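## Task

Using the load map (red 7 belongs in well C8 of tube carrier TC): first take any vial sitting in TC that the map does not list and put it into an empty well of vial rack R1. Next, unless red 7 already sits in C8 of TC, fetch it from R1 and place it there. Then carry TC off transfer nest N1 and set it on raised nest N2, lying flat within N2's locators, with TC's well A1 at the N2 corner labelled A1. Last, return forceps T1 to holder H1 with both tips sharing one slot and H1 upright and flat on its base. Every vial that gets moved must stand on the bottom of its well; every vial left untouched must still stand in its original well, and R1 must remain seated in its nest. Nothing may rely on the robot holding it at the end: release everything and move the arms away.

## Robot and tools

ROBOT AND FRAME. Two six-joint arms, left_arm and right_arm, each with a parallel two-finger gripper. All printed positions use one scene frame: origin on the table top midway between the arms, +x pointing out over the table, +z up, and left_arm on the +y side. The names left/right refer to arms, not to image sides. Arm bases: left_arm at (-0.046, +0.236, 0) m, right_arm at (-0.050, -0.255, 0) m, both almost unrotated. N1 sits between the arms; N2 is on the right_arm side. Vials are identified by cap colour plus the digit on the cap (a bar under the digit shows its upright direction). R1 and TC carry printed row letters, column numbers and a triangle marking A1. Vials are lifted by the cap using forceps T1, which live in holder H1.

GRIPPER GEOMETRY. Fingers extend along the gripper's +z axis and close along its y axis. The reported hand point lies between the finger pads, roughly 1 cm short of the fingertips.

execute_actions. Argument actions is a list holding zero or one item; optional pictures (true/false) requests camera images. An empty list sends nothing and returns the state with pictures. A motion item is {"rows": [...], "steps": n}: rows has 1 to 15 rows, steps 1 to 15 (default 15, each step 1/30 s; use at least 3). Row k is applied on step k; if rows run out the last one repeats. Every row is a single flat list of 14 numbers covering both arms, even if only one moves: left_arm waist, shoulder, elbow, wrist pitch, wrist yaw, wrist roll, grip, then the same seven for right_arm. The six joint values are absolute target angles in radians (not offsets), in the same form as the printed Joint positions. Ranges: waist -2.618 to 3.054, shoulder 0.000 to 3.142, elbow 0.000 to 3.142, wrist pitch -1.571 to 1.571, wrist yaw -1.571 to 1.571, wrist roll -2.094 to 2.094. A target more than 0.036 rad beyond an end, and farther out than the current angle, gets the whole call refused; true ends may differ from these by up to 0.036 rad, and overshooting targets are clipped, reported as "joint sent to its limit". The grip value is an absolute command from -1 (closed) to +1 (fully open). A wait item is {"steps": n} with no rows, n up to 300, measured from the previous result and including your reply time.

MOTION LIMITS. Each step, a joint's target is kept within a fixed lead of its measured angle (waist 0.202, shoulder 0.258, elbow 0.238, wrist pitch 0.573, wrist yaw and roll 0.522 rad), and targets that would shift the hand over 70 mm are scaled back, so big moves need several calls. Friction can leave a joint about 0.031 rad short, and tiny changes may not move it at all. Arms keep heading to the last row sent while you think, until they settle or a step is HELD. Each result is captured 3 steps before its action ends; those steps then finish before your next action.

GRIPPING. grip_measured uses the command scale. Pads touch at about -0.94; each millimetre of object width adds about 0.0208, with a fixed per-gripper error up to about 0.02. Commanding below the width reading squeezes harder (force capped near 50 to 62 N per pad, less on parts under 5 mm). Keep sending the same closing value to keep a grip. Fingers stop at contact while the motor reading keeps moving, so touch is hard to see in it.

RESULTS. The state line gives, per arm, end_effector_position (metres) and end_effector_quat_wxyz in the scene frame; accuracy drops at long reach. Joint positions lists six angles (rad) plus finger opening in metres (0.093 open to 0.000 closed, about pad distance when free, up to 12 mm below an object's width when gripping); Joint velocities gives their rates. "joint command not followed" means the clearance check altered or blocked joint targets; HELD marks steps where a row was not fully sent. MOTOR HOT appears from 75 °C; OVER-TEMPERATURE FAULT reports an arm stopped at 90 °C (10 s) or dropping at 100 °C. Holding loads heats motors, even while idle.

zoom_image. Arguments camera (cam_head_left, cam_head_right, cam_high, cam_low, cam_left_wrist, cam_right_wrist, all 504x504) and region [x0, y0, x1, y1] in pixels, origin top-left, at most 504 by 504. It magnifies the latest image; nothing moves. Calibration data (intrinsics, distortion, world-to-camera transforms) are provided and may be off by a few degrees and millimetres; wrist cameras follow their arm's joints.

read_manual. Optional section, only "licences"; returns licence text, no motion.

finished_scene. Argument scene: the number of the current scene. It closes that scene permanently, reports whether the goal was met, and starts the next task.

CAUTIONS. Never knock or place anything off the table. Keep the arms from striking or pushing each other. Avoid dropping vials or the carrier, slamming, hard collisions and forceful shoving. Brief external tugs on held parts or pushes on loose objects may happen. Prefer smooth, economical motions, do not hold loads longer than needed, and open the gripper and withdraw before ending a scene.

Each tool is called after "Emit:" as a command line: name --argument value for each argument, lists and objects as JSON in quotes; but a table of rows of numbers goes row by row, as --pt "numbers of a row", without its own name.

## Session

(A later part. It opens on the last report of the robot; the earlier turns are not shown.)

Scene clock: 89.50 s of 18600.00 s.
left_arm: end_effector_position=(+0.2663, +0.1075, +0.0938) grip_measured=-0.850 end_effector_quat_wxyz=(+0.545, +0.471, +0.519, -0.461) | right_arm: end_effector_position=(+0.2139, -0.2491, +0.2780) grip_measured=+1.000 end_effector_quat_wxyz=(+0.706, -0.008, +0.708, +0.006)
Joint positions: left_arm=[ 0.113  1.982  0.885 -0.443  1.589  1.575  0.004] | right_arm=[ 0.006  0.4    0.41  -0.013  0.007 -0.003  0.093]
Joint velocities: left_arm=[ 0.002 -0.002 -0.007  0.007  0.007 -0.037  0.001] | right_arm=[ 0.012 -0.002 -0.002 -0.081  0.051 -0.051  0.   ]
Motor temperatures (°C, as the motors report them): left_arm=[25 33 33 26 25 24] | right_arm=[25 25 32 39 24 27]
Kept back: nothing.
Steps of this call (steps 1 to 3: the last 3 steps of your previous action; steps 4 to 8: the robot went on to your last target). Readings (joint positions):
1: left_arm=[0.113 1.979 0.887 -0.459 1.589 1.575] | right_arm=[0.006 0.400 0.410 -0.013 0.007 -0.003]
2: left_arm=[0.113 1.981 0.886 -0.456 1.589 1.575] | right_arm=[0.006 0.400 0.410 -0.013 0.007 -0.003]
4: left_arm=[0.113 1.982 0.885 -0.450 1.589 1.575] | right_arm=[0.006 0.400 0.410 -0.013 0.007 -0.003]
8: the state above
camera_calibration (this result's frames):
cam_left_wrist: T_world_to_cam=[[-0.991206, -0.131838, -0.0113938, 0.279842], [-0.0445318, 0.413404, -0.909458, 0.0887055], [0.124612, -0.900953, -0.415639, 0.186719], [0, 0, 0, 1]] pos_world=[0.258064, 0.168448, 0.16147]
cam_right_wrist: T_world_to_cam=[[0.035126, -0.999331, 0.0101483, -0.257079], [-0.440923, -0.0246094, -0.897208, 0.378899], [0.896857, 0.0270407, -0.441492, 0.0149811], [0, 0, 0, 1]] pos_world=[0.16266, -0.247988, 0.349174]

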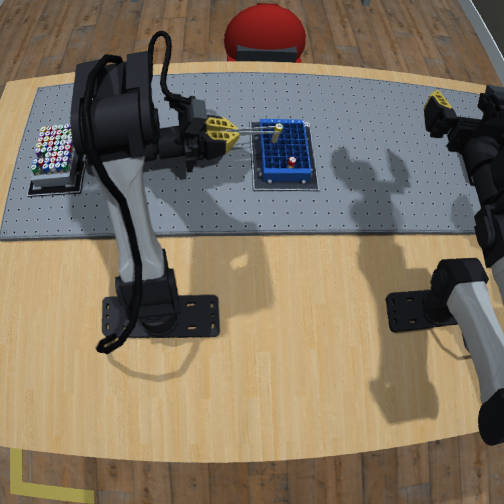

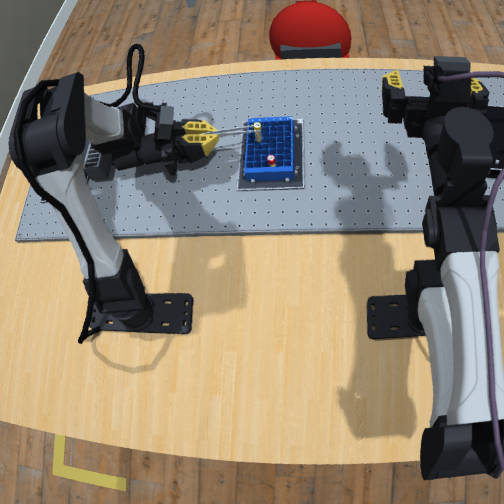

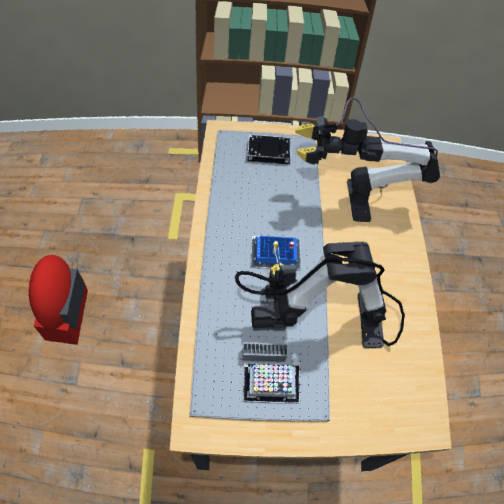

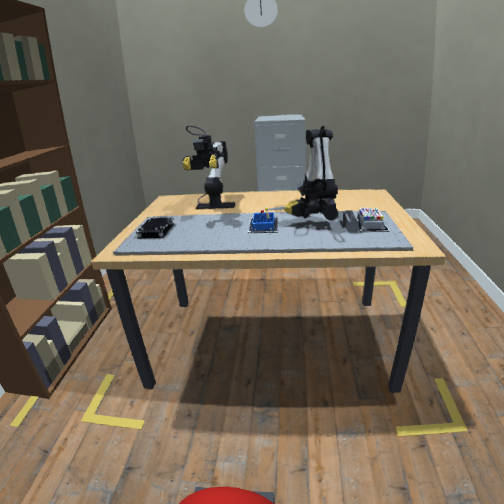

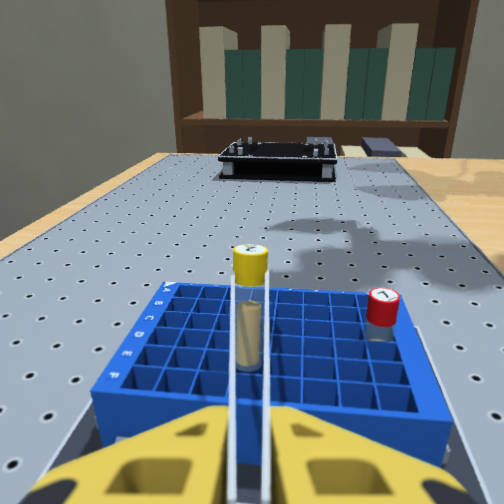

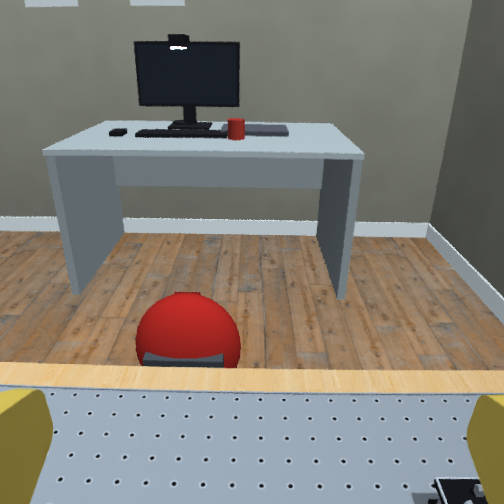

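Caught on the rim; forceps pivoted. Lift a little and look.

Emit:
execute_actions --actions '[{"rows":[[0.12,1.935,0.885,-0.47,1.57,1.58,-0.86,0,0.4,0.4,0,0,0,1]],"steps":15}]' --pictures true

Emit:
zoom_image --camera "cam_head_left" --region '[240, 100, 330, 190]'

Emit:
zoom_image --camera "cam_head_right" --region '[225, 100, 315, 190]'

Emit:
zoom_image --camera "cam_left_wrist" --region '[150, 240, 350, 420]'

Scene clock: 90.03 s of 18600.00 s.
left_arm: end_effector_position=(+0.2661, +0.1074, +0.0990) grip_measured=-0.850 end_effector_quat_wxyz=(+0.546, +0.476, +0.518, -0.455) | right_arm: end_effector_position=(+0.2139, -0.2491, +0.2780) grip_measured=+1.000 end_effector_quat_wxyz=(+0.706, -0.008, +0.708, +0.006)
Joint positions: left_arm=[ 0.113  1.958  0.885 -0.453  1.581  1.575  0.004] | right_arm=[ 0.006  0.4    0.41  -0.013  0.007 -0.003  0.093]
Joint velocities: left_arm=[-0.007 -0.007  0.007 -0.022 -0.022 -0.051  0.001] | right_arm=[ 0.012 -0.002 -0.012 -0.037  0.022 -0.037  0.   ]
Motor temperatures (°C, as the motors report them): left_arm=[25 34 33 26 25 24] | right_arm=[25 25 32 39 24 27]
Steps of this call (steps 1 to 4: the robot went on to your last target; steps 5 to 16: the first 12 steps of this action). Readings (joint positions):
5: left_arm=[0.113 1.980 0.885 -0.443 1.589 1.575] | right_arm=[0.006 0.400 0.410 -0.013 0.007 -0.003]
6: left_arm=[0.113 1.974 0.885 -0.447 1.589 1.575] | right_arm=[0.006 0.400 0.410 -0.013 0.007 -0.003]
8: left_arm=[0.113 1.962 0.885 -0.450 1.588 1.575] | right_arm=[0.006 0.400 0.410 -0.013 0.007 -0.003]
12: left_arm=[0.113 1.958 0.885 -0.452 1.581 1.575] | right_arm=[0.006 0.400 0.410 -0.013 0.007 -0.003]
16: the state above
camera_calibration (this result's frames):
cam_left_wrist: T_world_to_cam=[[-0.990918, -0.131956, -0.0258826, 0.281032], [-0.0326298, 0.422679, -0.905692, 0.0889273], [0.130452, -0.896621, -0.423146, 0.187596], [0, 0, 0, 1]] pos_world=[0.256909, 0.167699, 0.167195]
cam_right_wrist: T_world_to_cam=[[0.035126, -0.999331, 0.0101483, -0.257079], [-0.440923, -0.0246094, -0.897208, 0.378899], [0.896857, 0.0270407, -0.441492, 0.0149811], [0, 0, 0, 1]] pos_world=[0.16266, -0.247988, 0.349174]

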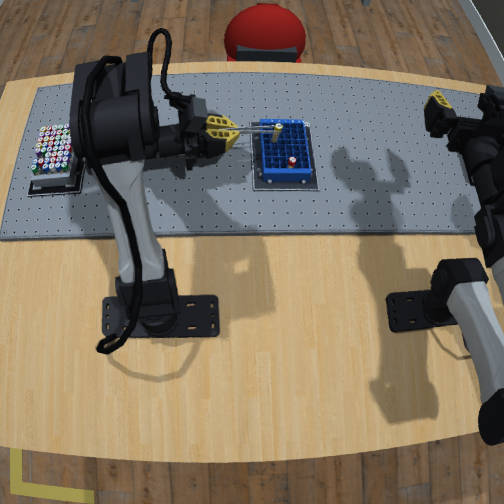

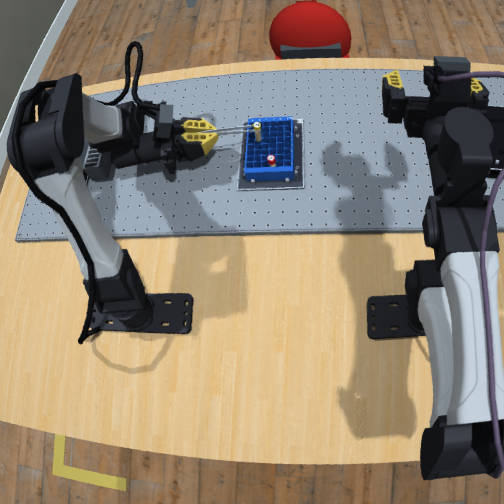

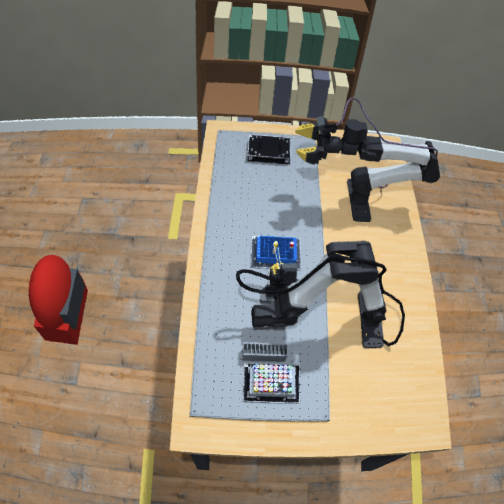

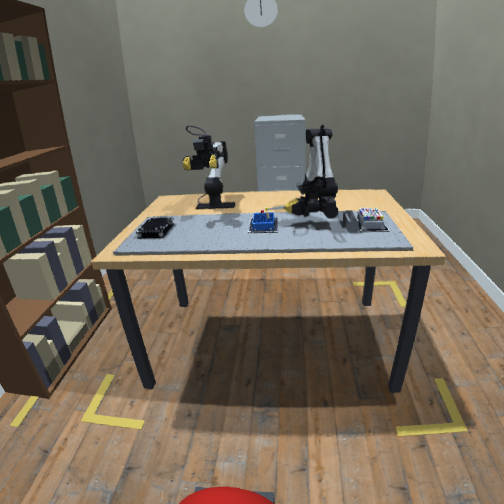

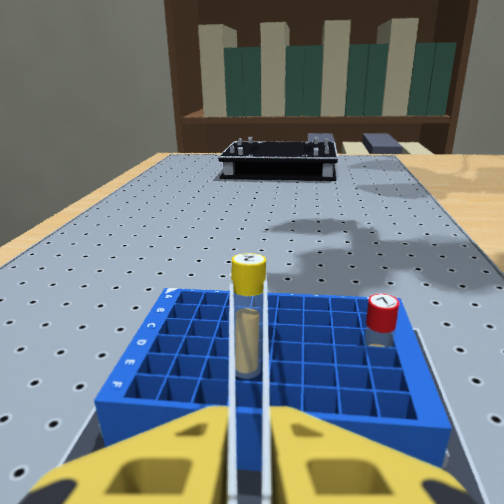

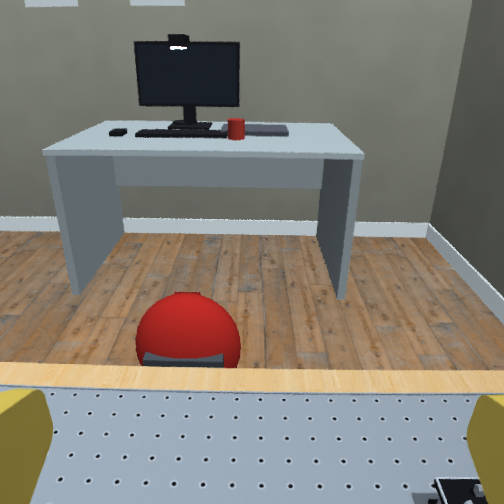

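Region (240, 100, 330, 190) of cam_head_left's 504x504 image, scaled by 5.600, with more detail than that image has.

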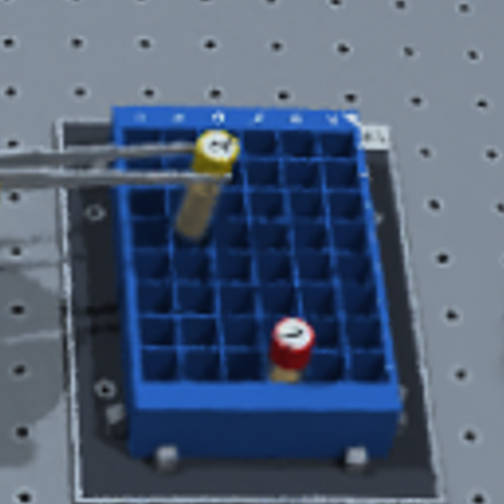

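Region (225, 100, 315, 190) of cam_head_right's 504x504 image, scaled by 5.600, with more detail than that image has.

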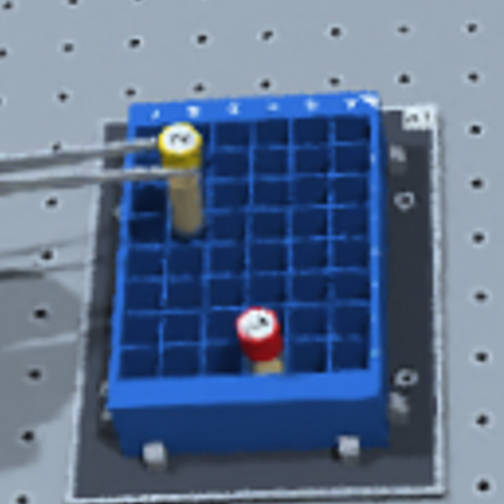

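Region (150, 240, 350, 420) of cam_left_wrist's 504x504 image, scaled by 2.520, with more detail than that image has; it fills the top 454 rows of this view, and the rest is white.

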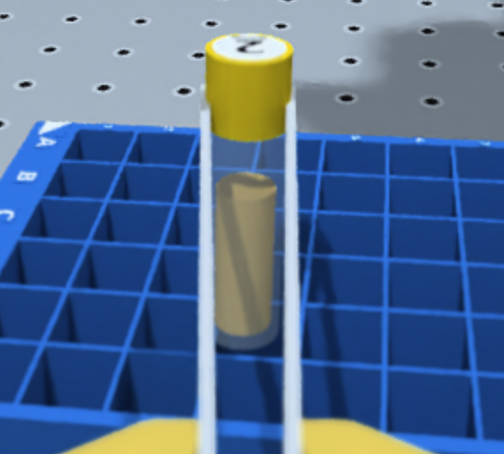

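Emit:
execute_actions --actions '[{"rows":[[0.12,1.92,0.885,-0.47,1.57,1.58,-0.86,0,0.4,0.4,0,0,0,1],[0.12,1.92,0.885,-0.47,1.57,1.58,-0.86,0,0.4,0.4,0,0,0,1],[0.12,1.92,0.885,-0.49,1.57,1.58,-0.86,0,0.4,0.4,0,0,0,1],[0.12,1.92,0.885,-0.512,1.57,1.58,-0.86,0,0.4,0.4,0,0,0,1]],"steps":15}]'

Emit:
execute_actions --actions '[{"steps":6}]' --pictures true

Emit:
zoom_image --camera "cam_head_left" --region '[240, 100, 330, 190]'

Emit:
zoom_image --camera "cam_head_right" --region '[225, 100, 315, 190]'

Emit:
zoom_image --camera "cam_left_wrist" --region '[150, 240, 350, 420]'

Scene clock: 90.67 s of 18600.00 s.
left_arm: end_effector_position=(+0.2635, +0.1071, +0.1011) grip_measured=-0.850 end_effector_quat_wxyz=(+0.538, +0.471, +0.526, -0.460) | right_arm: end_effector_position=(+0.2139, -0.2491, +0.2780) grip_measured=+1.000 end_effector_quat_wxyz=(+0.706, -0.008, +0.708, +0.006)
Joint positions: left_arm=[ 0.113  1.946  0.885 -0.491  1.574  1.575  0.004] | right_arm=[ 0.006  0.4    0.41  -0.013  0.007 -0.003  0.093]
Joint velocities: left_arm=[-0.007  0.002  0.007 -0.081 -0.007  0.066  0.001] | right_arm=[ 0.002  0.007 -0.002  0.007 -0.051  0.051  0.   ]
Motor temperatures (°C, as the motors report them): left_arm=[25 34 33 26 25 24] | right_arm=[25 25 32 39 24 27]
Steps of this call (steps 1 to 3: the last 3 steps of your previous action; steps 4 to 7: the robot went on to your last target; steps 8 to 19: the first 12 steps of this action). Readings (joint positions):
8: left_arm=[0.113 1.957 0.885 -0.454 1.580 1.575] | right_arm=[0.006 0.400 0.410 -0.013 0.007 -0.003]
9: left_arm=[0.113 1.955 0.885 -0.455 1.579 1.575] | right_arm=[0.006 0.400 0.410 -0.013 0.007 -0.003]
11: left_arm=[0.113 1.949 0.885 -0.463 1.577 1.575] | right_arm=[0.006 0.400 0.410 -0.013 0.007 -0.003]
15: left_arm=[0.113 1.946 0.885 -0.483 1.575 1.575] | right_arm=[0.006 0.400 0.410 -0.013 0.007 -0.003]
19: the state above

Scene clock: 90.87 s of 18600.00 s.
left_arm: end_effector_position=(+0.2632, +0.1070, +0.1009) grip_measured=-0.850 end_effector_quat_wxyz=(+0.537, +0.470, +0.527, -0.461) | right_arm: end_effector_position=(+0.2139, -0.2491, +0.2780) grip_measured=+1.000 end_effector_quat_wxyz=(+0.706, -0.008, +0.708, +0.006)
Joint positions: left_arm=[ 0.113  1.946  0.885 -0.496  1.573  1.575  0.004] | right_arm=[ 0.006  0.4    0.41  -0.013  0.007 -0.003  0.093]
Joint velocities: left_arm=[ 0.002 -0.012  0.002 -0.037 -0.051 -0.037 -0.   ] | right_arm=[-0.022  0.002 -0.012  0.037 -0.037  0.022  0.   ]
Motor temperatures (°C, as the motors report them): left_arm=[25 34 33 26 25 24] | right_arm=[25 25 32 39 24 27]
Kept back: nothing.
Steps of this call (steps 1 to 3: the last 3 steps of your previous action; steps 4 to 6: the robot went on to your last target). Readings (joint positions):
1: left_arm=[0.113 1.946 0.885 -0.493 1.573 1.575] | right_arm=[0.006 0.400 0.410 -0.013 0.007 -0.003]
2: left_arm=[0.113 1.946 0.885 -0.493 1.573 1.575] | right_arm=[0.006 0.400 0.410 -0.013 0.007 -0.003]
4: left_arm=[0.113 1.946 0.885 -0.495 1.573 1.575] | right_arm=[0.006 0.400 0.410 -0.013 0.007 -0.003]
6: the state above
camera_calibration (this result's frames):
cam_left_wrist: T_world_to_cam=[[-0.991222, -0.132139, 0.00425419, 0.275253], [-0.06065, 0.425894, -0.902738, 0.0974843], [0.117475, -0.895072, -0.43017, 0.192397], [0, 0, 0, 1]] pos_world=[0.256148, 0.167063, 0.169595]
cam_right_wrist: T_world_to_cam=[[0.035126, -0.999331, 0.0101483, -0.257079], [-0.440923, -0.0246094, -0.897208, 0.378899], [0.896857, 0.0270407, -0.441492, 0.0149811], [0, 0, 0, 1]] pos_world=[0.16266, -0.247988, 0.349174]

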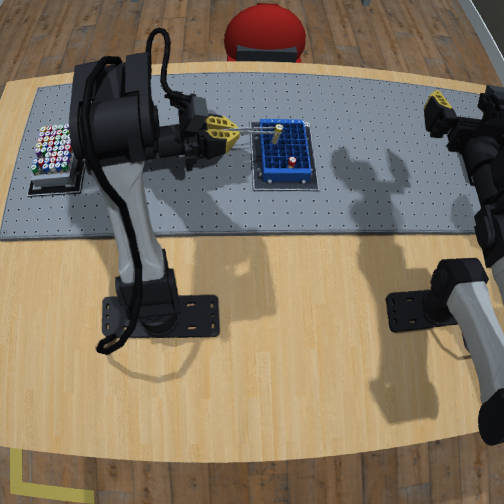

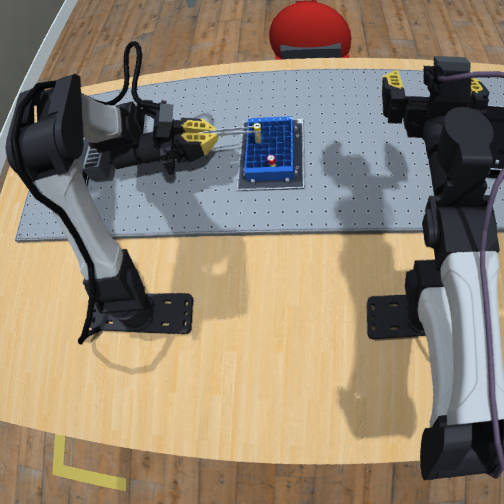

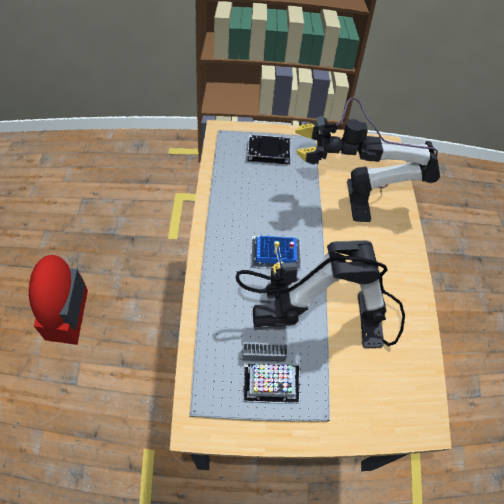

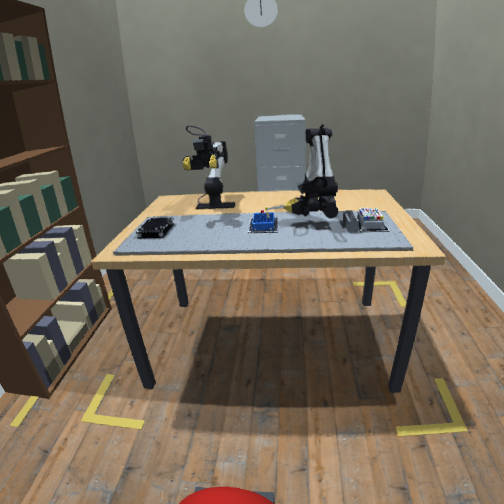

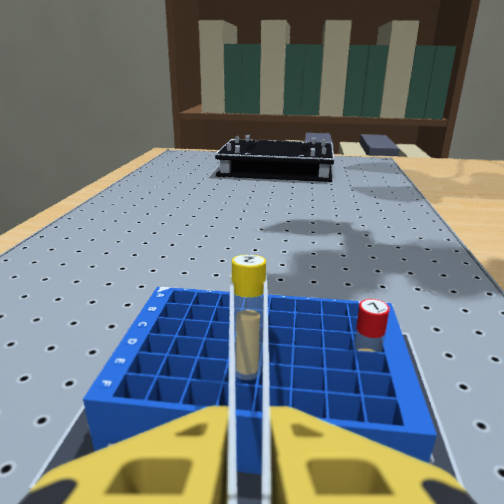

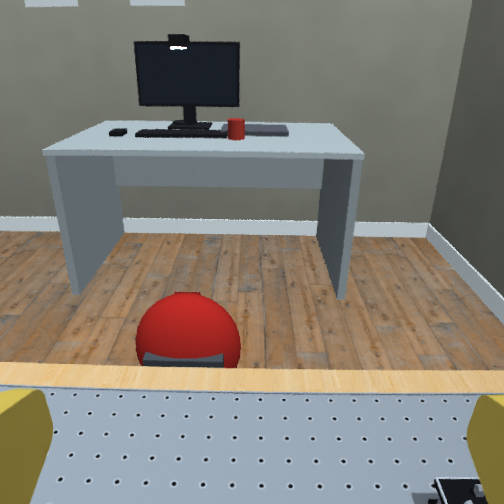

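Region (240, 100, 330, 190) of cam_head_left's 504x504 image, scaled by 5.600, with more detail than that image has.

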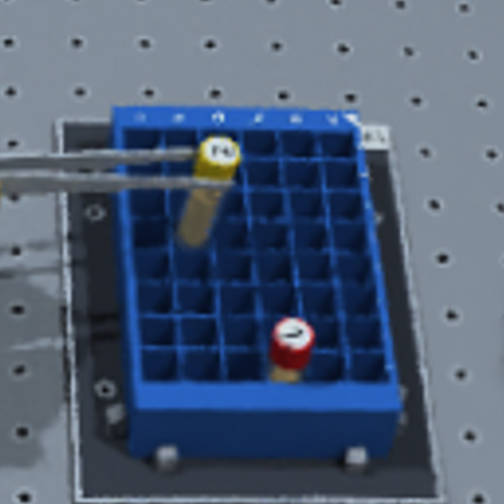

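Region (225, 100, 315, 190) of cam_head_right's 504x504 image, scaled by 5.600, with more detail than that image has.

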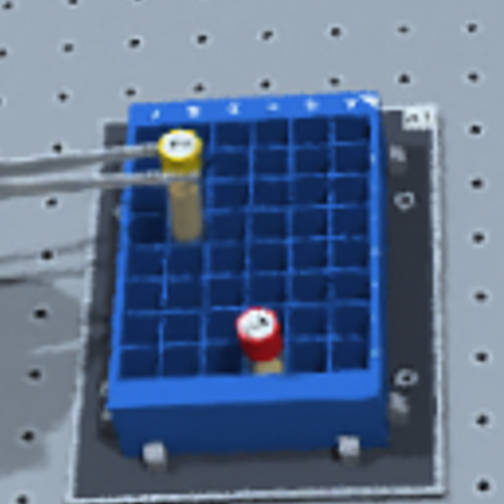

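Region (150, 240, 350, 420) of cam_left_wrist's 504x504 image, scaled by 2.520, with more detail than that image has; it fills the top 454 rows of this view, and the rest is white.

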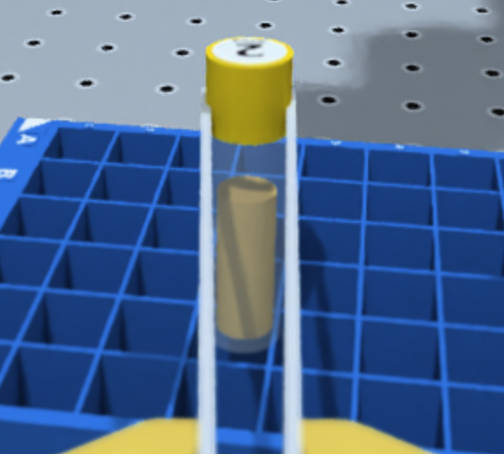

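Emit:
execute_actions --actions '[{"rows":[[0.12,1.95,0.885,-0.468,1.57,1.58,-0.86,0,0.4,0.4,0,0,0,1],[0.12,1.95,0.885,-0.468,1.57,1.58,-0.86,0,0.4,0.4,0,0,0,1],[0.12,1.95,0.885,-0.468,1.57,1.58,-0.86,0,0.4,0.4,0,0,0,1],[0.12,1.966,0.885,-0.464,1.57,1.58,-0.86,0,0.4,0.4,0,0,0,1],[0.12,1.972,0.885,-0.461,1.57,1.58,-0.86,0,0.4,0.4,0,0,0,1],[0.12,1.978,0.885,-0.458,1.57,1.58,-0.86,0,0.4,0.4,0,0,0,1],[0.12,1.984,0.885,-0.455,1.57,1.58,-0.86,0,0.4,0.4,0,0,0,1],[0.12,1.99,0.885,-0.452,1.57,1.58,-0.86,0,0.4,0.4,0,0,0,1],[0.12,1.996,0.885,-0.449,1.57,1.58,-0.86,0,0.4,0.4,0,0,0,1],[0.12,2.003,0.885,-0.446,1.57,1.58,-0.86,0,0.4,0.4,0,0,0,1]],"steps":15}]'

Emit:
execute_actions --actions '[{"steps":6}]' --pictures true

Emit:
zoom_image --camera "cam_left_wrist" --region '[150, 240, 350, 420]'

Scene clock: 91.47 s of 18600.00 s.
left_arm: end_effector_position=(+0.2644, +0.1072, +0.0905) grip_measured=-0.850 end_effector_quat_wxyz=(+0.534, +0.467, +0.530, -0.464) | right_arm: end_effector_position=(+0.2139, -0.2491, +0.2780) grip_measured=+1.000 end_effector_quat_wxyz=(+0.706, -0.008, +0.708, +0.006)
Joint positions: left_arm=[ 0.113  1.984  0.885 -0.47   1.573  1.575  0.004] | right_arm=[ 0.006  0.4    0.41  -0.013  0.007 -0.003  0.093]
Joint velocities: left_arm=[ 0.022  0.139 -0.012 -0.007  0.007 -0.051  0.001] | right_arm=[ 0.002 -0.002 -0.002 -0.022  0.051 -0.051  0.   ]
Motor temperatures (°C, as the motors report them): left_arm=[25 34 33 26 25 24] | right_arm=[25 25 32 39 24 27]
Steps of this call (steps 1 to 6: the robot went on to your last target; steps 7 to 18: the first 12 steps of this action). Readings (joint positions):
7: left_arm=[0.113 1.946 0.885 -0.495 1.573 1.575] | right_arm=[0.006 0.400 0.410 -0.013 0.007 -0.003]
8: left_arm=[0.113 1.946 0.885 -0.493 1.573 1.575] | right_arm=[0.006 0.400 0.410 -0.013 0.007 -0.003]
10: left_arm=[0.113 1.946 0.885 -0.490 1.573 1.575] | right_arm=[0.006 0.400 0.410 -0.013 0.007 -0.003]
14: left_arm=[0.113 1.957 0.885 -0.480 1.573 1.575] | right_arm=[0.006 0.400 0.410 -0.013 0.007 -0.003]
18: the state above

Scene clock: 91.67 s of 18600.00 s.
left_arm: end_effector_position=(+0.2647, +0.1072, +0.0894) grip_measured=-0.850 end_effector_quat_wxyz=(+0.534, +0.467, +0.530, -0.464) | right_arm: end_effector_position=(+0.2139, -0.2491, +0.2780) grip_measured=+1.000 end_effector_quat_wxyz=(+0.706, -0.008, +0.708, +0.006)
Joint positions: left_arm=[ 0.113  1.988  0.885 -0.464  1.573  1.575  0.004] | right_arm=[ 0.006  0.4    0.41  -0.013  0.007 -0.003  0.093]
Joint velocities: left_arm=[-0.002  0.002  0.002  0.007 -0.007 -0.007  0.001] | right_arm=[-0.027  0.022  0.002 -0.037 -0.022 -0.051  0.   ]
Motor temperatures (°C, as the motors report them): left_arm=[25 34 33 26 25 24] | right_arm=[25 25 32 39 24 27]
Kept back: nothing.
Steps of this call (steps 1 to 3: the last 3 steps of your previous action; steps 4 to 6: the robot went on to your last target). Readings (joint positions):
1: left_arm=[0.113 1.987 0.885 -0.469 1.573 1.575] | right_arm=[0.006 0.400 0.410 -0.013 0.007 -0.003]
2: left_arm=[0.113 1.988 0.885 -0.467 1.573 1.575] | right_arm=[0.006 0.400 0.410 -0.013 0.007 -0.003]
4: left_arm=[0.113 1.988 0.885 -0.465 1.573 1.575] | right_arm=[0.006 0.400 0.410 -0.013 0.007 -0.003]
6: the state above
camera_calibration (this result's frames):
cam_left_wrist: T_world_to_cam=[[-0.99112, -0.132132, 0.0149351, 0.275878], [-0.0702532, 0.424958, -0.902483, 0.0897304], [0.1129, -0.895517, -0.430467, 0.18874], [0, 0, 0, 1]] pos_world=[0.258423, 0.16734, 0.158106]
cam_right_wrist: T_world_to_cam=[[0.035126, -0.999331, 0.0101483, -0.257079], [-0.440923, -0.0246094, -0.897208, 0.378899], [0.896857, 0.0270407, -0.441492, 0.0149811], [0, 0, 0, 1]] pos_world=[0.16266, -0.247988, 0.349174]

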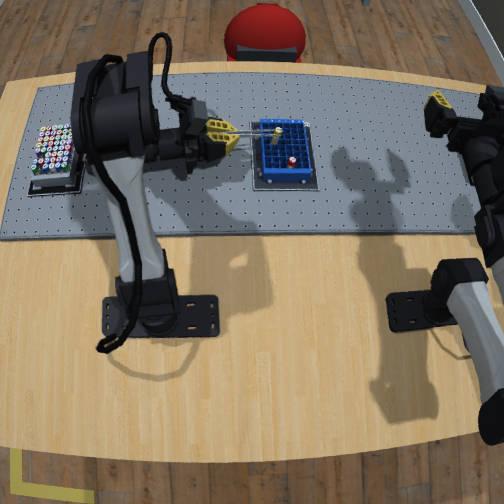

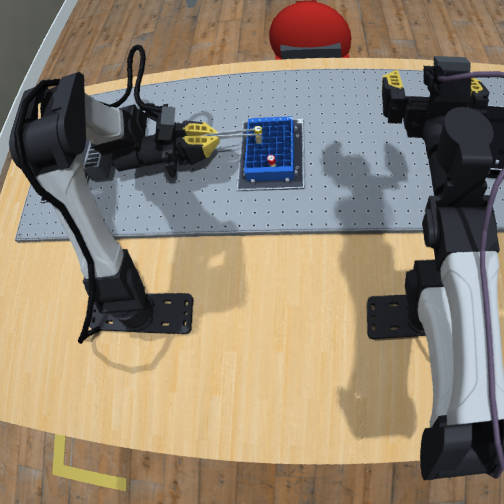

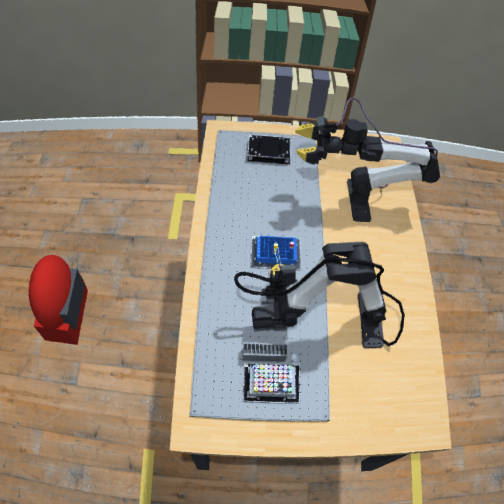

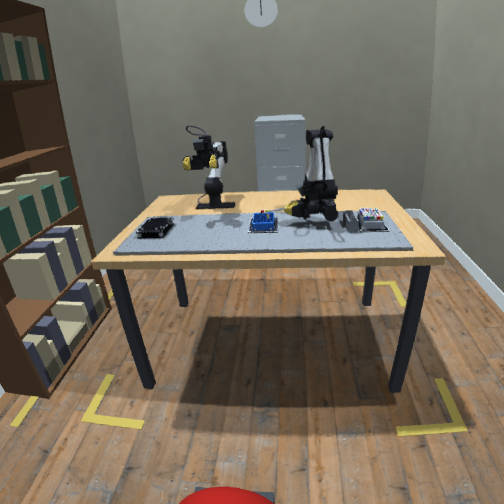

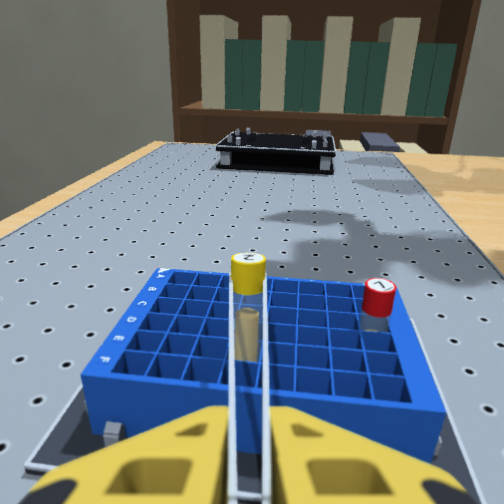

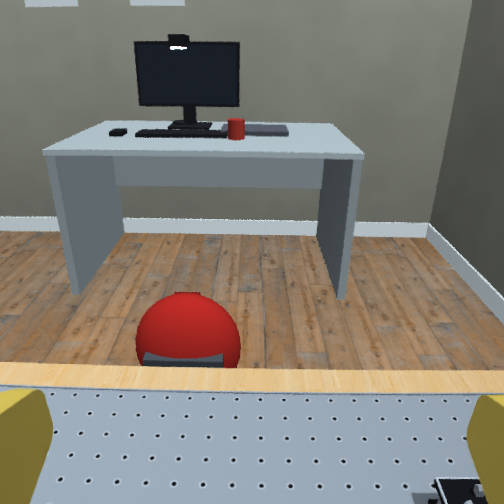

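Region (150, 240, 350, 420) of cam_left_wrist's 504x504 image, scaled by 2.520, with more detail than that image has; it fills the top 454 rows of this view, and the rest is white.

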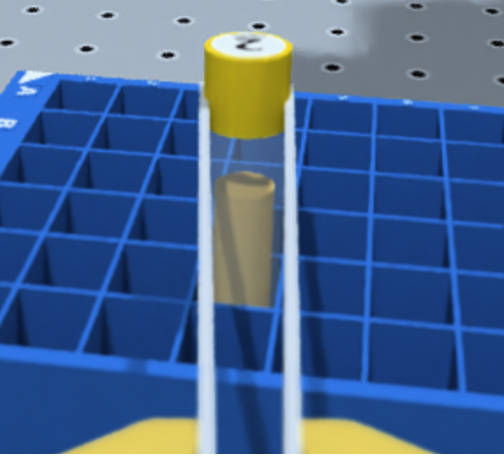

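Emit:
execute_actions --actions '[{"rows":[[0.12,1.99,0.885,-0.46,1.57,1.58,-0.84,0,0.4,0.4,0,0,0,1],[0.12,1.99,0.885,-0.46,1.57,1.58,-0.82,0,0.4,0.4,0,0,0,1],[0.12,1.99,0.885,-0.46,1.57,1.58,-0.8,0,0.4,0.4,0,0,0,1],[0.12,1.99,0.885,-0.46,1.57,1.58,-0.78,0,0.4,0.4,0,0,0,1],[0.12,1.99,0.885,-0.46,1.57,1.58,-0.76,0,0.4,0.4,0,0,0,1],[0.12,1.99,0.885,-0.46,1.57,1.58,-0.74,0,0.4,0.4,0,0,0,1],[0.12,1.99,0.885,-0.46,1.57,1.58,-0.72,0,0.4,0.4,0,0,0,1],[0.12,1.99,0.885,-0.46,1.57,1.58,-0.72,0,0.4,0.4,0,0,0,1],[0.12,1.95,0.91,-0.5,1.57,1.58,-0.72,0,0.4,0.4,0,0,0,1],[0.12,1.93,0.92,-0.53,1.57,1.58,-0.72,0,0.4,0.4,0,0,0,1],[0.12,1.91,0.93,-0.56,1.57,1.58,-0.72,0,0.4,0.4,0,0,0,1],[0.12,1.89,0.94,-0.59,1.57,1.58,-0.72,0,0.4,0.4,0,0,0,1],[0.12,1.87,0.95,-0.62,1.57,1.58,-0.72,0,0.4,0.4,0,0,0,1],[0.12,1.85,0.96,-0.65,1.57,1.58,-0.72,0,0.4,0.4,0,0,0,1],[0.12,1.83,0.97,-0.68,1.57,1.58,-0.72,0,0.4,0.4,0,0,0,1]],"steps":15}]'

Emit:
execute_actions --actions '[{"rows":[[0.12,1.82,1.06,-0.74,1.57,1.58,-0.73,0,0.4,0.4,0,0,0,1],[0.12,1.82,1.14,-0.8,1.57,1.58,-0.73,0,0.4,0.4,0,0,0,1],[0.12,1.82,1.22,-0.86,1.57,1.58,-0.73,0,0.4,0.4,0,0,0,1],[0.12,1.82,1.3,-0.92,1.57,1.58,-0.73,0,0.4,0.4,0,0,0,1],[0.12,1.82,1.38,-0.98,1.57,1.58,-0.73,0,0.4,0.4,0,0,0,1],[0.12,1.82,1.46,-1.04,1.57,1.5,-0.73,0,0.4,0.4,0,0,0,1],[0.12,1.82,1.54,-1.1,1.57,1.4,-0.73,0,0.4,0.4,0,0,0,1],[0.12,1.82,1.62,-1.16,1.5,1.3,-0.73,0,0.4,0.4,0,0,0,1],[0.12,1.82,1.7,-1.22,1.4,1.2,-0.73,0,0.4,0.4,0,0,0,1],[0.12,1.82,1.78,-1.28,1.3,1.1,-0.73,0,0.4,0.4,0,0,0,1],[0.12,1.82,1.85,-1.34,1.2,1.0,-0.73,0,0.4,0.4,0,0,0,1],[0.12,1.82,1.85,-1.35,1.1,0.9,-0.73,0,0.4,0.4,0,0,0,1],[0.12,1.82,1.85,-1.35,1.0,0.8,-0.73,0,0.4,0.4,0,0,0,1],[0.12,1.82,1.85,-1.35,0.9,0.7,-0.73,0,0.4,0.4,0,0,0,1],[0.12,1.82,1.85,-1.35,0.8,0.6,-0.73,0,0.4,0.4,0,0,0,1]],"steps":15}]'

Emit:
execute_actions --actions '[{"rows":[[0.07,1.82,1.85,-1.35,0.7,0.5,-0.73,0,0.4,0.4,0,0,0,1],[0.01,1.82,1.85,-1.35,0.6,0.4,-0.73,0,0.4,0.4,0,0,0,1],[-0.05,1.82,1.85,-1.35,0.5,0.3,-0.73,0,0.4,0.4,0,0,0,1],[-0.11,1.82,1.85,-1.35,0.4,0.2,-0.73,0,0.4,0.4,0,0,0,1],[-0.17,1.82,1.85,-1.35,0.3,0.1,-0.73,0,0.4,0.4,0,0,0,1],[-0.23,1.82,1.85,-1.35,0.2,0,-0.73,0,0.4,0.4,0,0,0,1],[-0.29,1.82,1.85,-1.35,0.1,0,-0.73,0,0.4,0.4,0,0,0,1],[-0.35,1.82,1.85,-1.35,0,0,-0.73,0,0.4,0.4,0,0,0,1],[-0.41,1.82,1.85,-1.35,0,0,-0.73,0,0.4,0.4,0,0,0,1],[-0.46,1.82,1.85,-1.35,0,0,-0.73,0,0.4,0.4,0,0,0,1],[-0.51,1.82,1.83,-1.35,0,0,-0.73,0,0.4,0.4,0,0,0,1],[-0.55,1.82,1.81,-1.35,0,0,-0.73,0,0.4,0.4,0,0,0,1],[-0.58,1.82,1.79,-1.35,0,0,-0.73,0,0.4,0.4,0,0,0,1],[-0.595,1.82,1.77,-1.35,0,0,-0.73,0,0.4,0.4,0,0,0,1],[-0.605,1.82,1.745,-1.35,0,0,-0.73,0,0.4,0.4,0,0,0,1]],"steps":15}]'

Emit:
execute_actions --actions '[{"steps":22}]' --pictures true

Scene clock: 92.53 s of 18600.00 s.
left_arm: end_effector_position=(+0.2649, +0.1072, +0.0972) grip_measured=-0.723 end_effector_quat_wxyz=(+0.532, +0.467, +0.533, -0.464) | right_arm: end_effector_position=(+0.2139, -0.2491, +0.2780) grip_measured=+1.000 end_effector_quat_wxyz=(+0.706, -0.008, +0.708, +0.006)
Joint positions: left_arm=[ 0.113  1.963  0.895 -0.506  1.567  1.575  0.011] | right_arm=[ 0.006  0.4    0.41  -0.013  0.007 -0.003  0.093]
Joint velocities: left_arm=[-0.002 -0.462  0.208 -0.579 -0.022  0.081 -0.   ] | right_arm=[-0.002 -0.012  0.012 -0.051  0.007  0.037  0.   ]
Motor temperatures (°C, as the motors report them): left_arm=[25 34 33 26 25 24] | right_arm=[25 25 32 39 24 27]
Steps of this call (steps 1 to 14: the robot went on to your last target; steps 15 to 26: the first 12 steps of this action). Readings (joint positions):
15: left_arm=[0.113 1.988 0.885 -0.462 1.573 1.575] | right_arm=[0.006 0.400 0.410 -0.013 0.007 -0.003]
16: left_arm=[0.113 1.988 0.885 -0.462 1.573 1.575] | right_arm=[0.006 0.400 0.410 -0.013 0.007 -0.003]
18: left_arm=[0.113 1.988 0.885 -0.462 1.573 1.575] | right_arm=[0.006 0.400 0.410 -0.013 0.007 -0.003]
22: left_arm=[0.113 1.988 0.885 -0.462 1.573 1.575] | right_arm=[0.006 0.400 0.410 -0.013 0.007 -0.003]
26: the state above

Scene clock: 93.03 s of 18600.00 s.
left_arm: end_effector_position=(+0.3532, +0.1221, +0.3058) grip_measured=-0.727 end_effector_quat_wxyz=(+0.504, +0.496, +0.585, -0.397) | right_arm: end_effector_position=(+0.2139, -0.2491, +0.2780) grip_measured=+1.000 end_effector_quat_wxyz=(+0.706, -0.008, +0.708, +0.006)
Joint positions: left_arm=[ 0.113  1.854  1.764 -1.117  1.381  1.238  0.01 ] | right_arm=[ 0.006  0.4    0.41  -0.013  0.007 -0.003  0.093]
Joint velocities: left_arm=[-0.002 -0.295  1.702 -1.077 -1.824 -2.205 -0.   ] | right_arm=[-0.007 -0.007 -0.007 -0.051 -0.022  0.007  0.   ]
Motor temperatures (°C, as the motors report them): left_arm=[25 34 33 26 25 24] | right_arm=[25 25 32 39 24 27]
Steps of this call (steps 1 to 3: the last 3 steps of your previous action; steps 4 to 15: the first 12 steps of this action). Readings (joint positions):
4: left_arm=[0.113 1.879 0.950 -0.604 1.564 1.576] | right_arm=[0.006 0.400 0.410 -0.013 0.007 -0.003]
5: left_arm=[0.113 1.867 0.994 -0.647 1.563 1.576] | right_arm=[0.006 0.400 0.410 -0.013 0.007 -0.003]
7: left_arm=[0.113 1.862 1.132 -0.732 1.560 1.577] | right_arm=[0.006 0.400 0.410 -0.013 0.007 -0.003]
11: left_arm=[0.113 1.862 1.449 -0.912 1.551 1.501] | right_arm=[0.006 0.400 0.410 -0.013 0.007 -0.003]
15: the state above

Scene clock: 93.53 s of 18600.00 s.
left_arm: end_effector_position=(+0.2964, +0.0370, +0.2051) grip_measured=-0.727 end_effector_quat_wxyz=(+0.123, +0.286, +0.944, -0.109) | right_arm: end_effector_position=(+0.2139, -0.2491, +0.2780) grip_measured=+1.000 end_effector_quat_wxyz=(+0.706, -0.008, +0.708, +0.006)
Joint positions: left_arm=[-0.472  1.82   1.846 -1.317  0.175  0.113  0.01 ] | right_arm=[ 0.006  0.4    0.41  -0.013  0.007 -0.003  0.093]
Joint velocities: left_arm=[-1.492  0.012 -0.125  0.081 -1.018 -0.667 -0.001] | right_arm=[-0.022 -0.007  0.002 -0.066  0.037  0.022  0.   ]
Motor temperatures (°C, as the motors report them): left_arm=[25 34 33 26 25 24] | right_arm=[25 25 32 39 24 27]
Steps of this call (steps 1 to 3: the last 3 steps of your previous action; steps 4 to 15: the first 12 steps of this action). Readings (joint positions):
4: left_arm=[0.109 1.804 1.849 -1.231 1.087 0.895] | right_arm=[0.006 0.400 0.410 -0.013 0.007 -0.003]
5: left_arm=[0.098 1.803 1.850 -1.250 0.998 0.802] | right_arm=[0.006 0.400 0.410 -0.013 0.007 -0.003]
7: left_arm=[0.033 1.808 1.850 -1.279 0.802 0.612] | right_arm=[0.006 0.400 0.410 -0.013 0.007 -0.003]
11: left_arm=[-0.221 1.818 1.850 -1.307 0.414 0.269] | right_arm=[0.006 0.400 0.410 -0.013 0.007 -0.003]
15: the state above

Scene clock: 94.27 s of 18600.00 s.
left_arm: end_effector_position=(+0.2617, +0.0250, +0.1735) grip_measured=-0.727 end_effector_quat_wxyz=(+0.076, +0.296, +0.952, -0.029) | right_arm: end_effector_position=(+0.2139, -0.2491, +0.2780) grip_measured=+1.000 end_effector_quat_wxyz=(+0.706, -0.008, +0.708, +0.006)
Joint positions: left_arm=[-0.615  1.82   1.753 -1.341  0.011  0.006  0.01 ] | right_arm=[ 0.006  0.4    0.41  -0.013  0.007 -0.003  0.093]
Joint velocities: left_arm=[ 0.012  0.002 -0.002 -0.007 -0.022 -0.066  0.   ] | right_arm=[-0.007  0.007 -0.017  0.007  0.022 -0.022  0.   ]
Motor temperatures (°C, as the motors report them): left_arm=[25 34 33 26 25 24] | right_arm=[25 25 32 39 24 27]
Kept back: nothing.
Steps of this call (steps 1 to 3: the last 3 steps of your previous action; steps 4 to 22: the robot went on to your last target). Readings (joint positions):
1: left_arm=[-0.520 1.820 1.838 -1.317 0.145 0.091] | right_arm=[0.006 0.400 0.410 -0.013 0.007 -0.003]
2: left_arm=[-0.560 1.820 1.824 -1.317 0.122 0.075] | right_arm=[0.006 0.400 0.410 -0.013 0.007 -0.003]
4: left_arm=[-0.608 1.820 1.785 -1.321 0.090 0.051] | right_arm=[0.006 0.400 0.410 -0.013 0.007 -0.003]
8: left_arm=[-0.616 1.820 1.753 -1.341 0.045 0.024] | right_arm=[0.006 0.400 0.410 -0.013 0.007 -0.003]
22: the state above
camera_calibration (this result's frames):
cam_left_wrist: T_world_to_cam=[[-0.548243, -0.836209, 0.013598, 0.162634], [-0.800704, 0.52952, 0.280146, 0.183635], [-0.241461, 0.1427, -0.959861, 0.310296], [0, 0, 0, 1]] pos_world=[0.311124, -0.00552134, 0.244185]
cam_right_wrist: T_world_to_cam=[[0.035126, -0.999331, 0.0101483, -0.257079], [-0.440923, -0.0246094, -0.897208, 0.378899], [0.896857, 0.0270407, -0.441492, 0.0149811], [0, 0, 0, 1]] pos_world=[0.16266, -0.247988, 0.349174]

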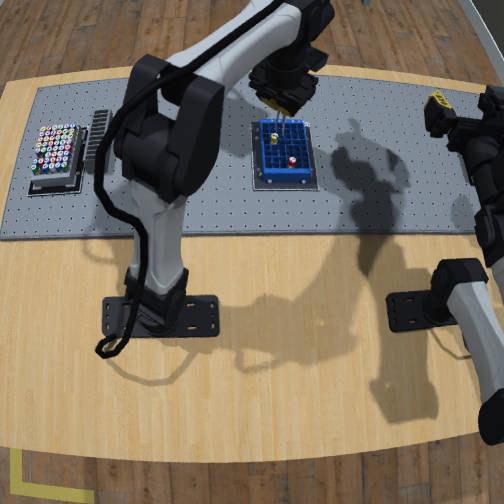

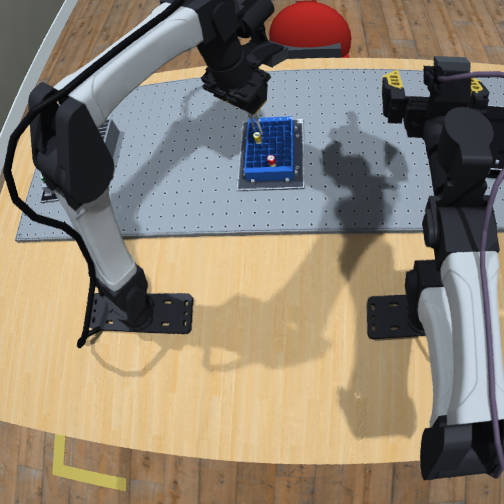

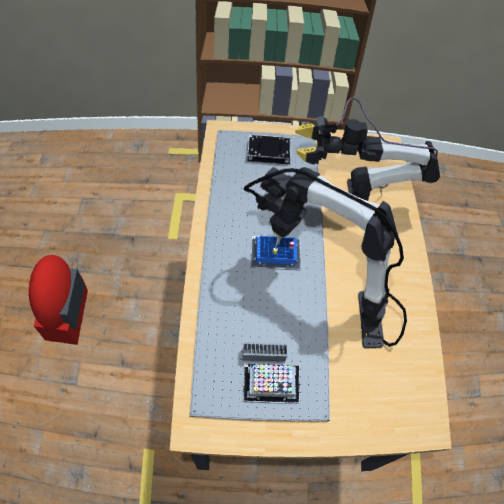

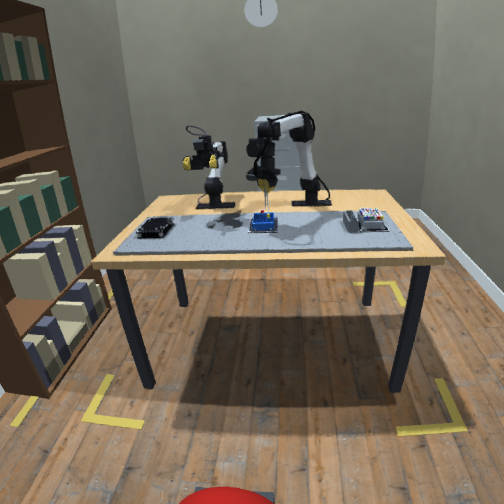

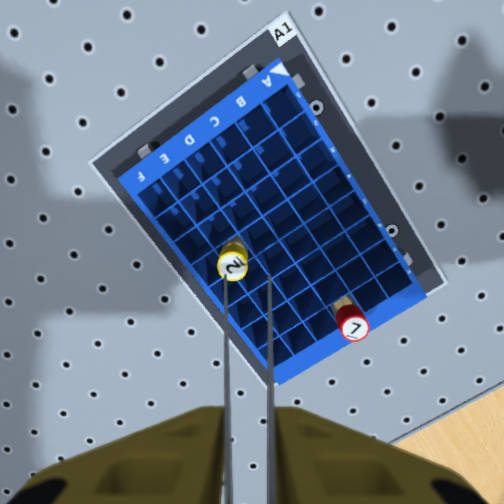

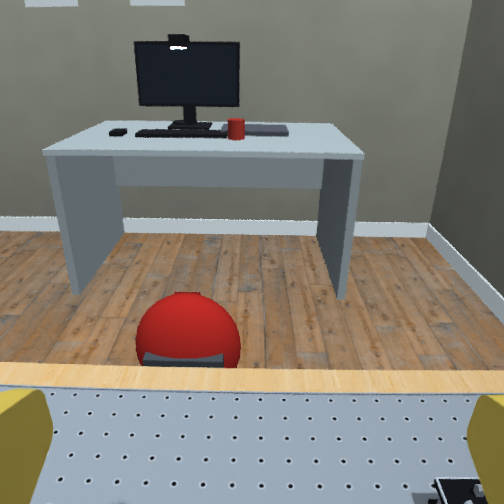

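Emit:
execute_actions --actions '[{"rows":[[-0.588,1.832,1.75,-1.33,0.011,0.006,-0.73,0,0.4,0.4,0,0,0,1]],"steps":12}]' --pictures true

Scene clock: 95.03 s of 18600.00 s.
left_arm: end_effector_position=(+0.2653, +0.0305, +0.1735) grip_measured=-0.727 end_effector_quat_wxyz=(+0.077, +0.287, +0.954, -0.028) | right_arm: end_effector_position=(+0.2139, -0.2491, +0.2780) grip_measured=+1.000 end_effector_quat_wxyz=(+0.706, -0.008, +0.708, +0.006)
Joint positions: left_arm=[-0.598  1.82   1.753 -1.341  0.01   0.006  0.01 ] | right_arm=[ 0.006  0.4    0.41  -0.013  0.007 -0.003  0.093]
Joint velocities: left_arm=[-0.007 -0.012  0.002 -0.066  0.022 -0.037  0.   ] | right_arm=[-0.017 -0.012  0.007 -0.081 -0.051 -0.051  0.   ]
Motor temperatures (°C, as the motors report them): left_arm=[25 34 33 26 25 24] | right_arm=[25 25 33 39 24 27]
Steps of this call (steps 1 to 14: the robot went on to your last target; steps 15 to 23: the first 9 steps of this action). Readings (joint positions):
15: left_arm=[-0.614 1.820 1.753 -1.341 0.010 0.006] | right_arm=[0.006 0.400 0.410 -0.013 0.007 -0.003]
16: left_arm=[-0.612 1.820 1.753 -1.341 0.010 0.006] | right_arm=[0.006 0.400 0.410 -0.013 0.007 -0.003]
18: left_arm=[-0.604 1.820 1.753 -1.341 0.010 0.006] | right_arm=[0.006 0.400 0.410 -0.013 0.007 -0.003]
22: left_arm=[-0.598 1.820 1.753 -1.341 0.010 0.006] | right_arm=[0.006 0.400 0.410 -0.013 0.007 -0.003]
23: the state above
camera_calibration (this result's frames):
cam_left_wrist: T_world_to_cam=[[-0.533021, -0.846008, 0.0125926, 0.165663], [-0.810311, 0.5147, 0.280142, 0.186678], [-0.243484, 0.139118, -0.959876, 0.311048], [0, 0, 0, 1]] pos_world=[0.315305, 0.000796978, 0.244185]
cam_right_wrist: T_world_to_cam=[[0.035126, -0.999331, 0.0101483, -0.257079], [-0.440923, -0.0246094, -0.897208, 0.378899], [0.896857, 0.0270407, -0.441492, 0.0149811], [0, 0, 0, 1]] pos_world=[0.16266, -0.247988, 0.349174]

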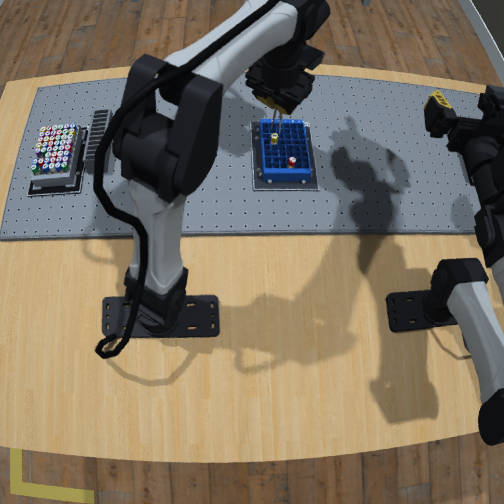

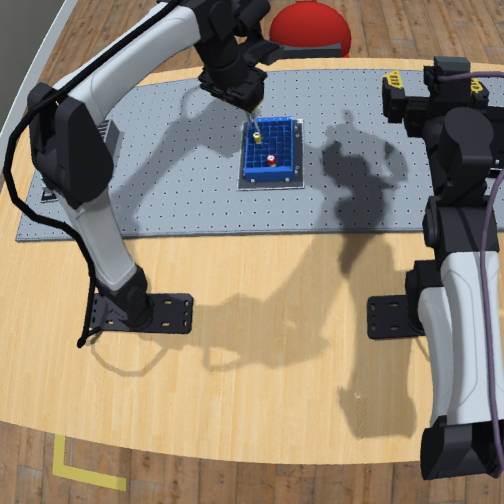

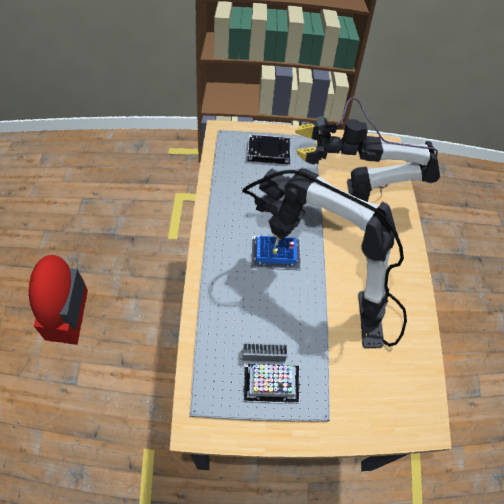

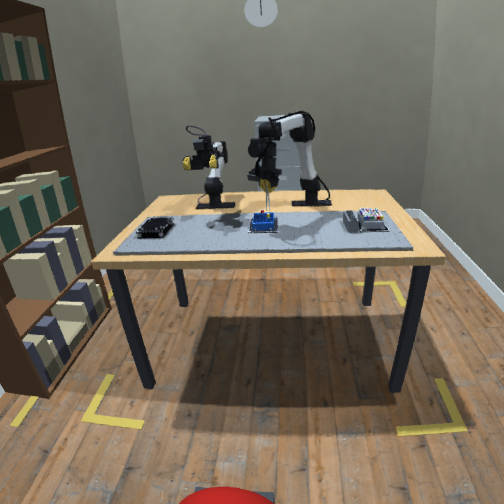

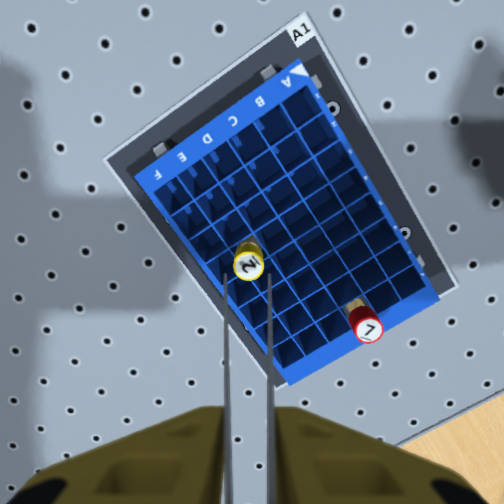

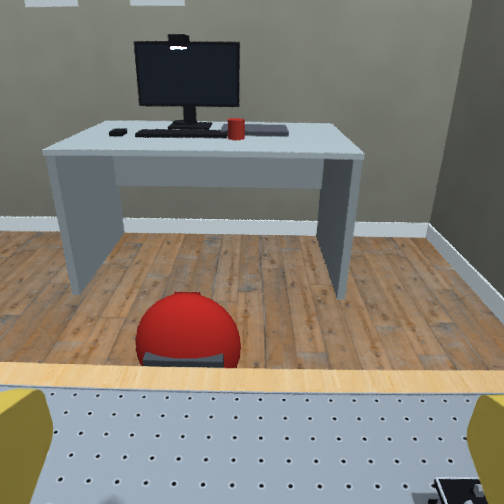

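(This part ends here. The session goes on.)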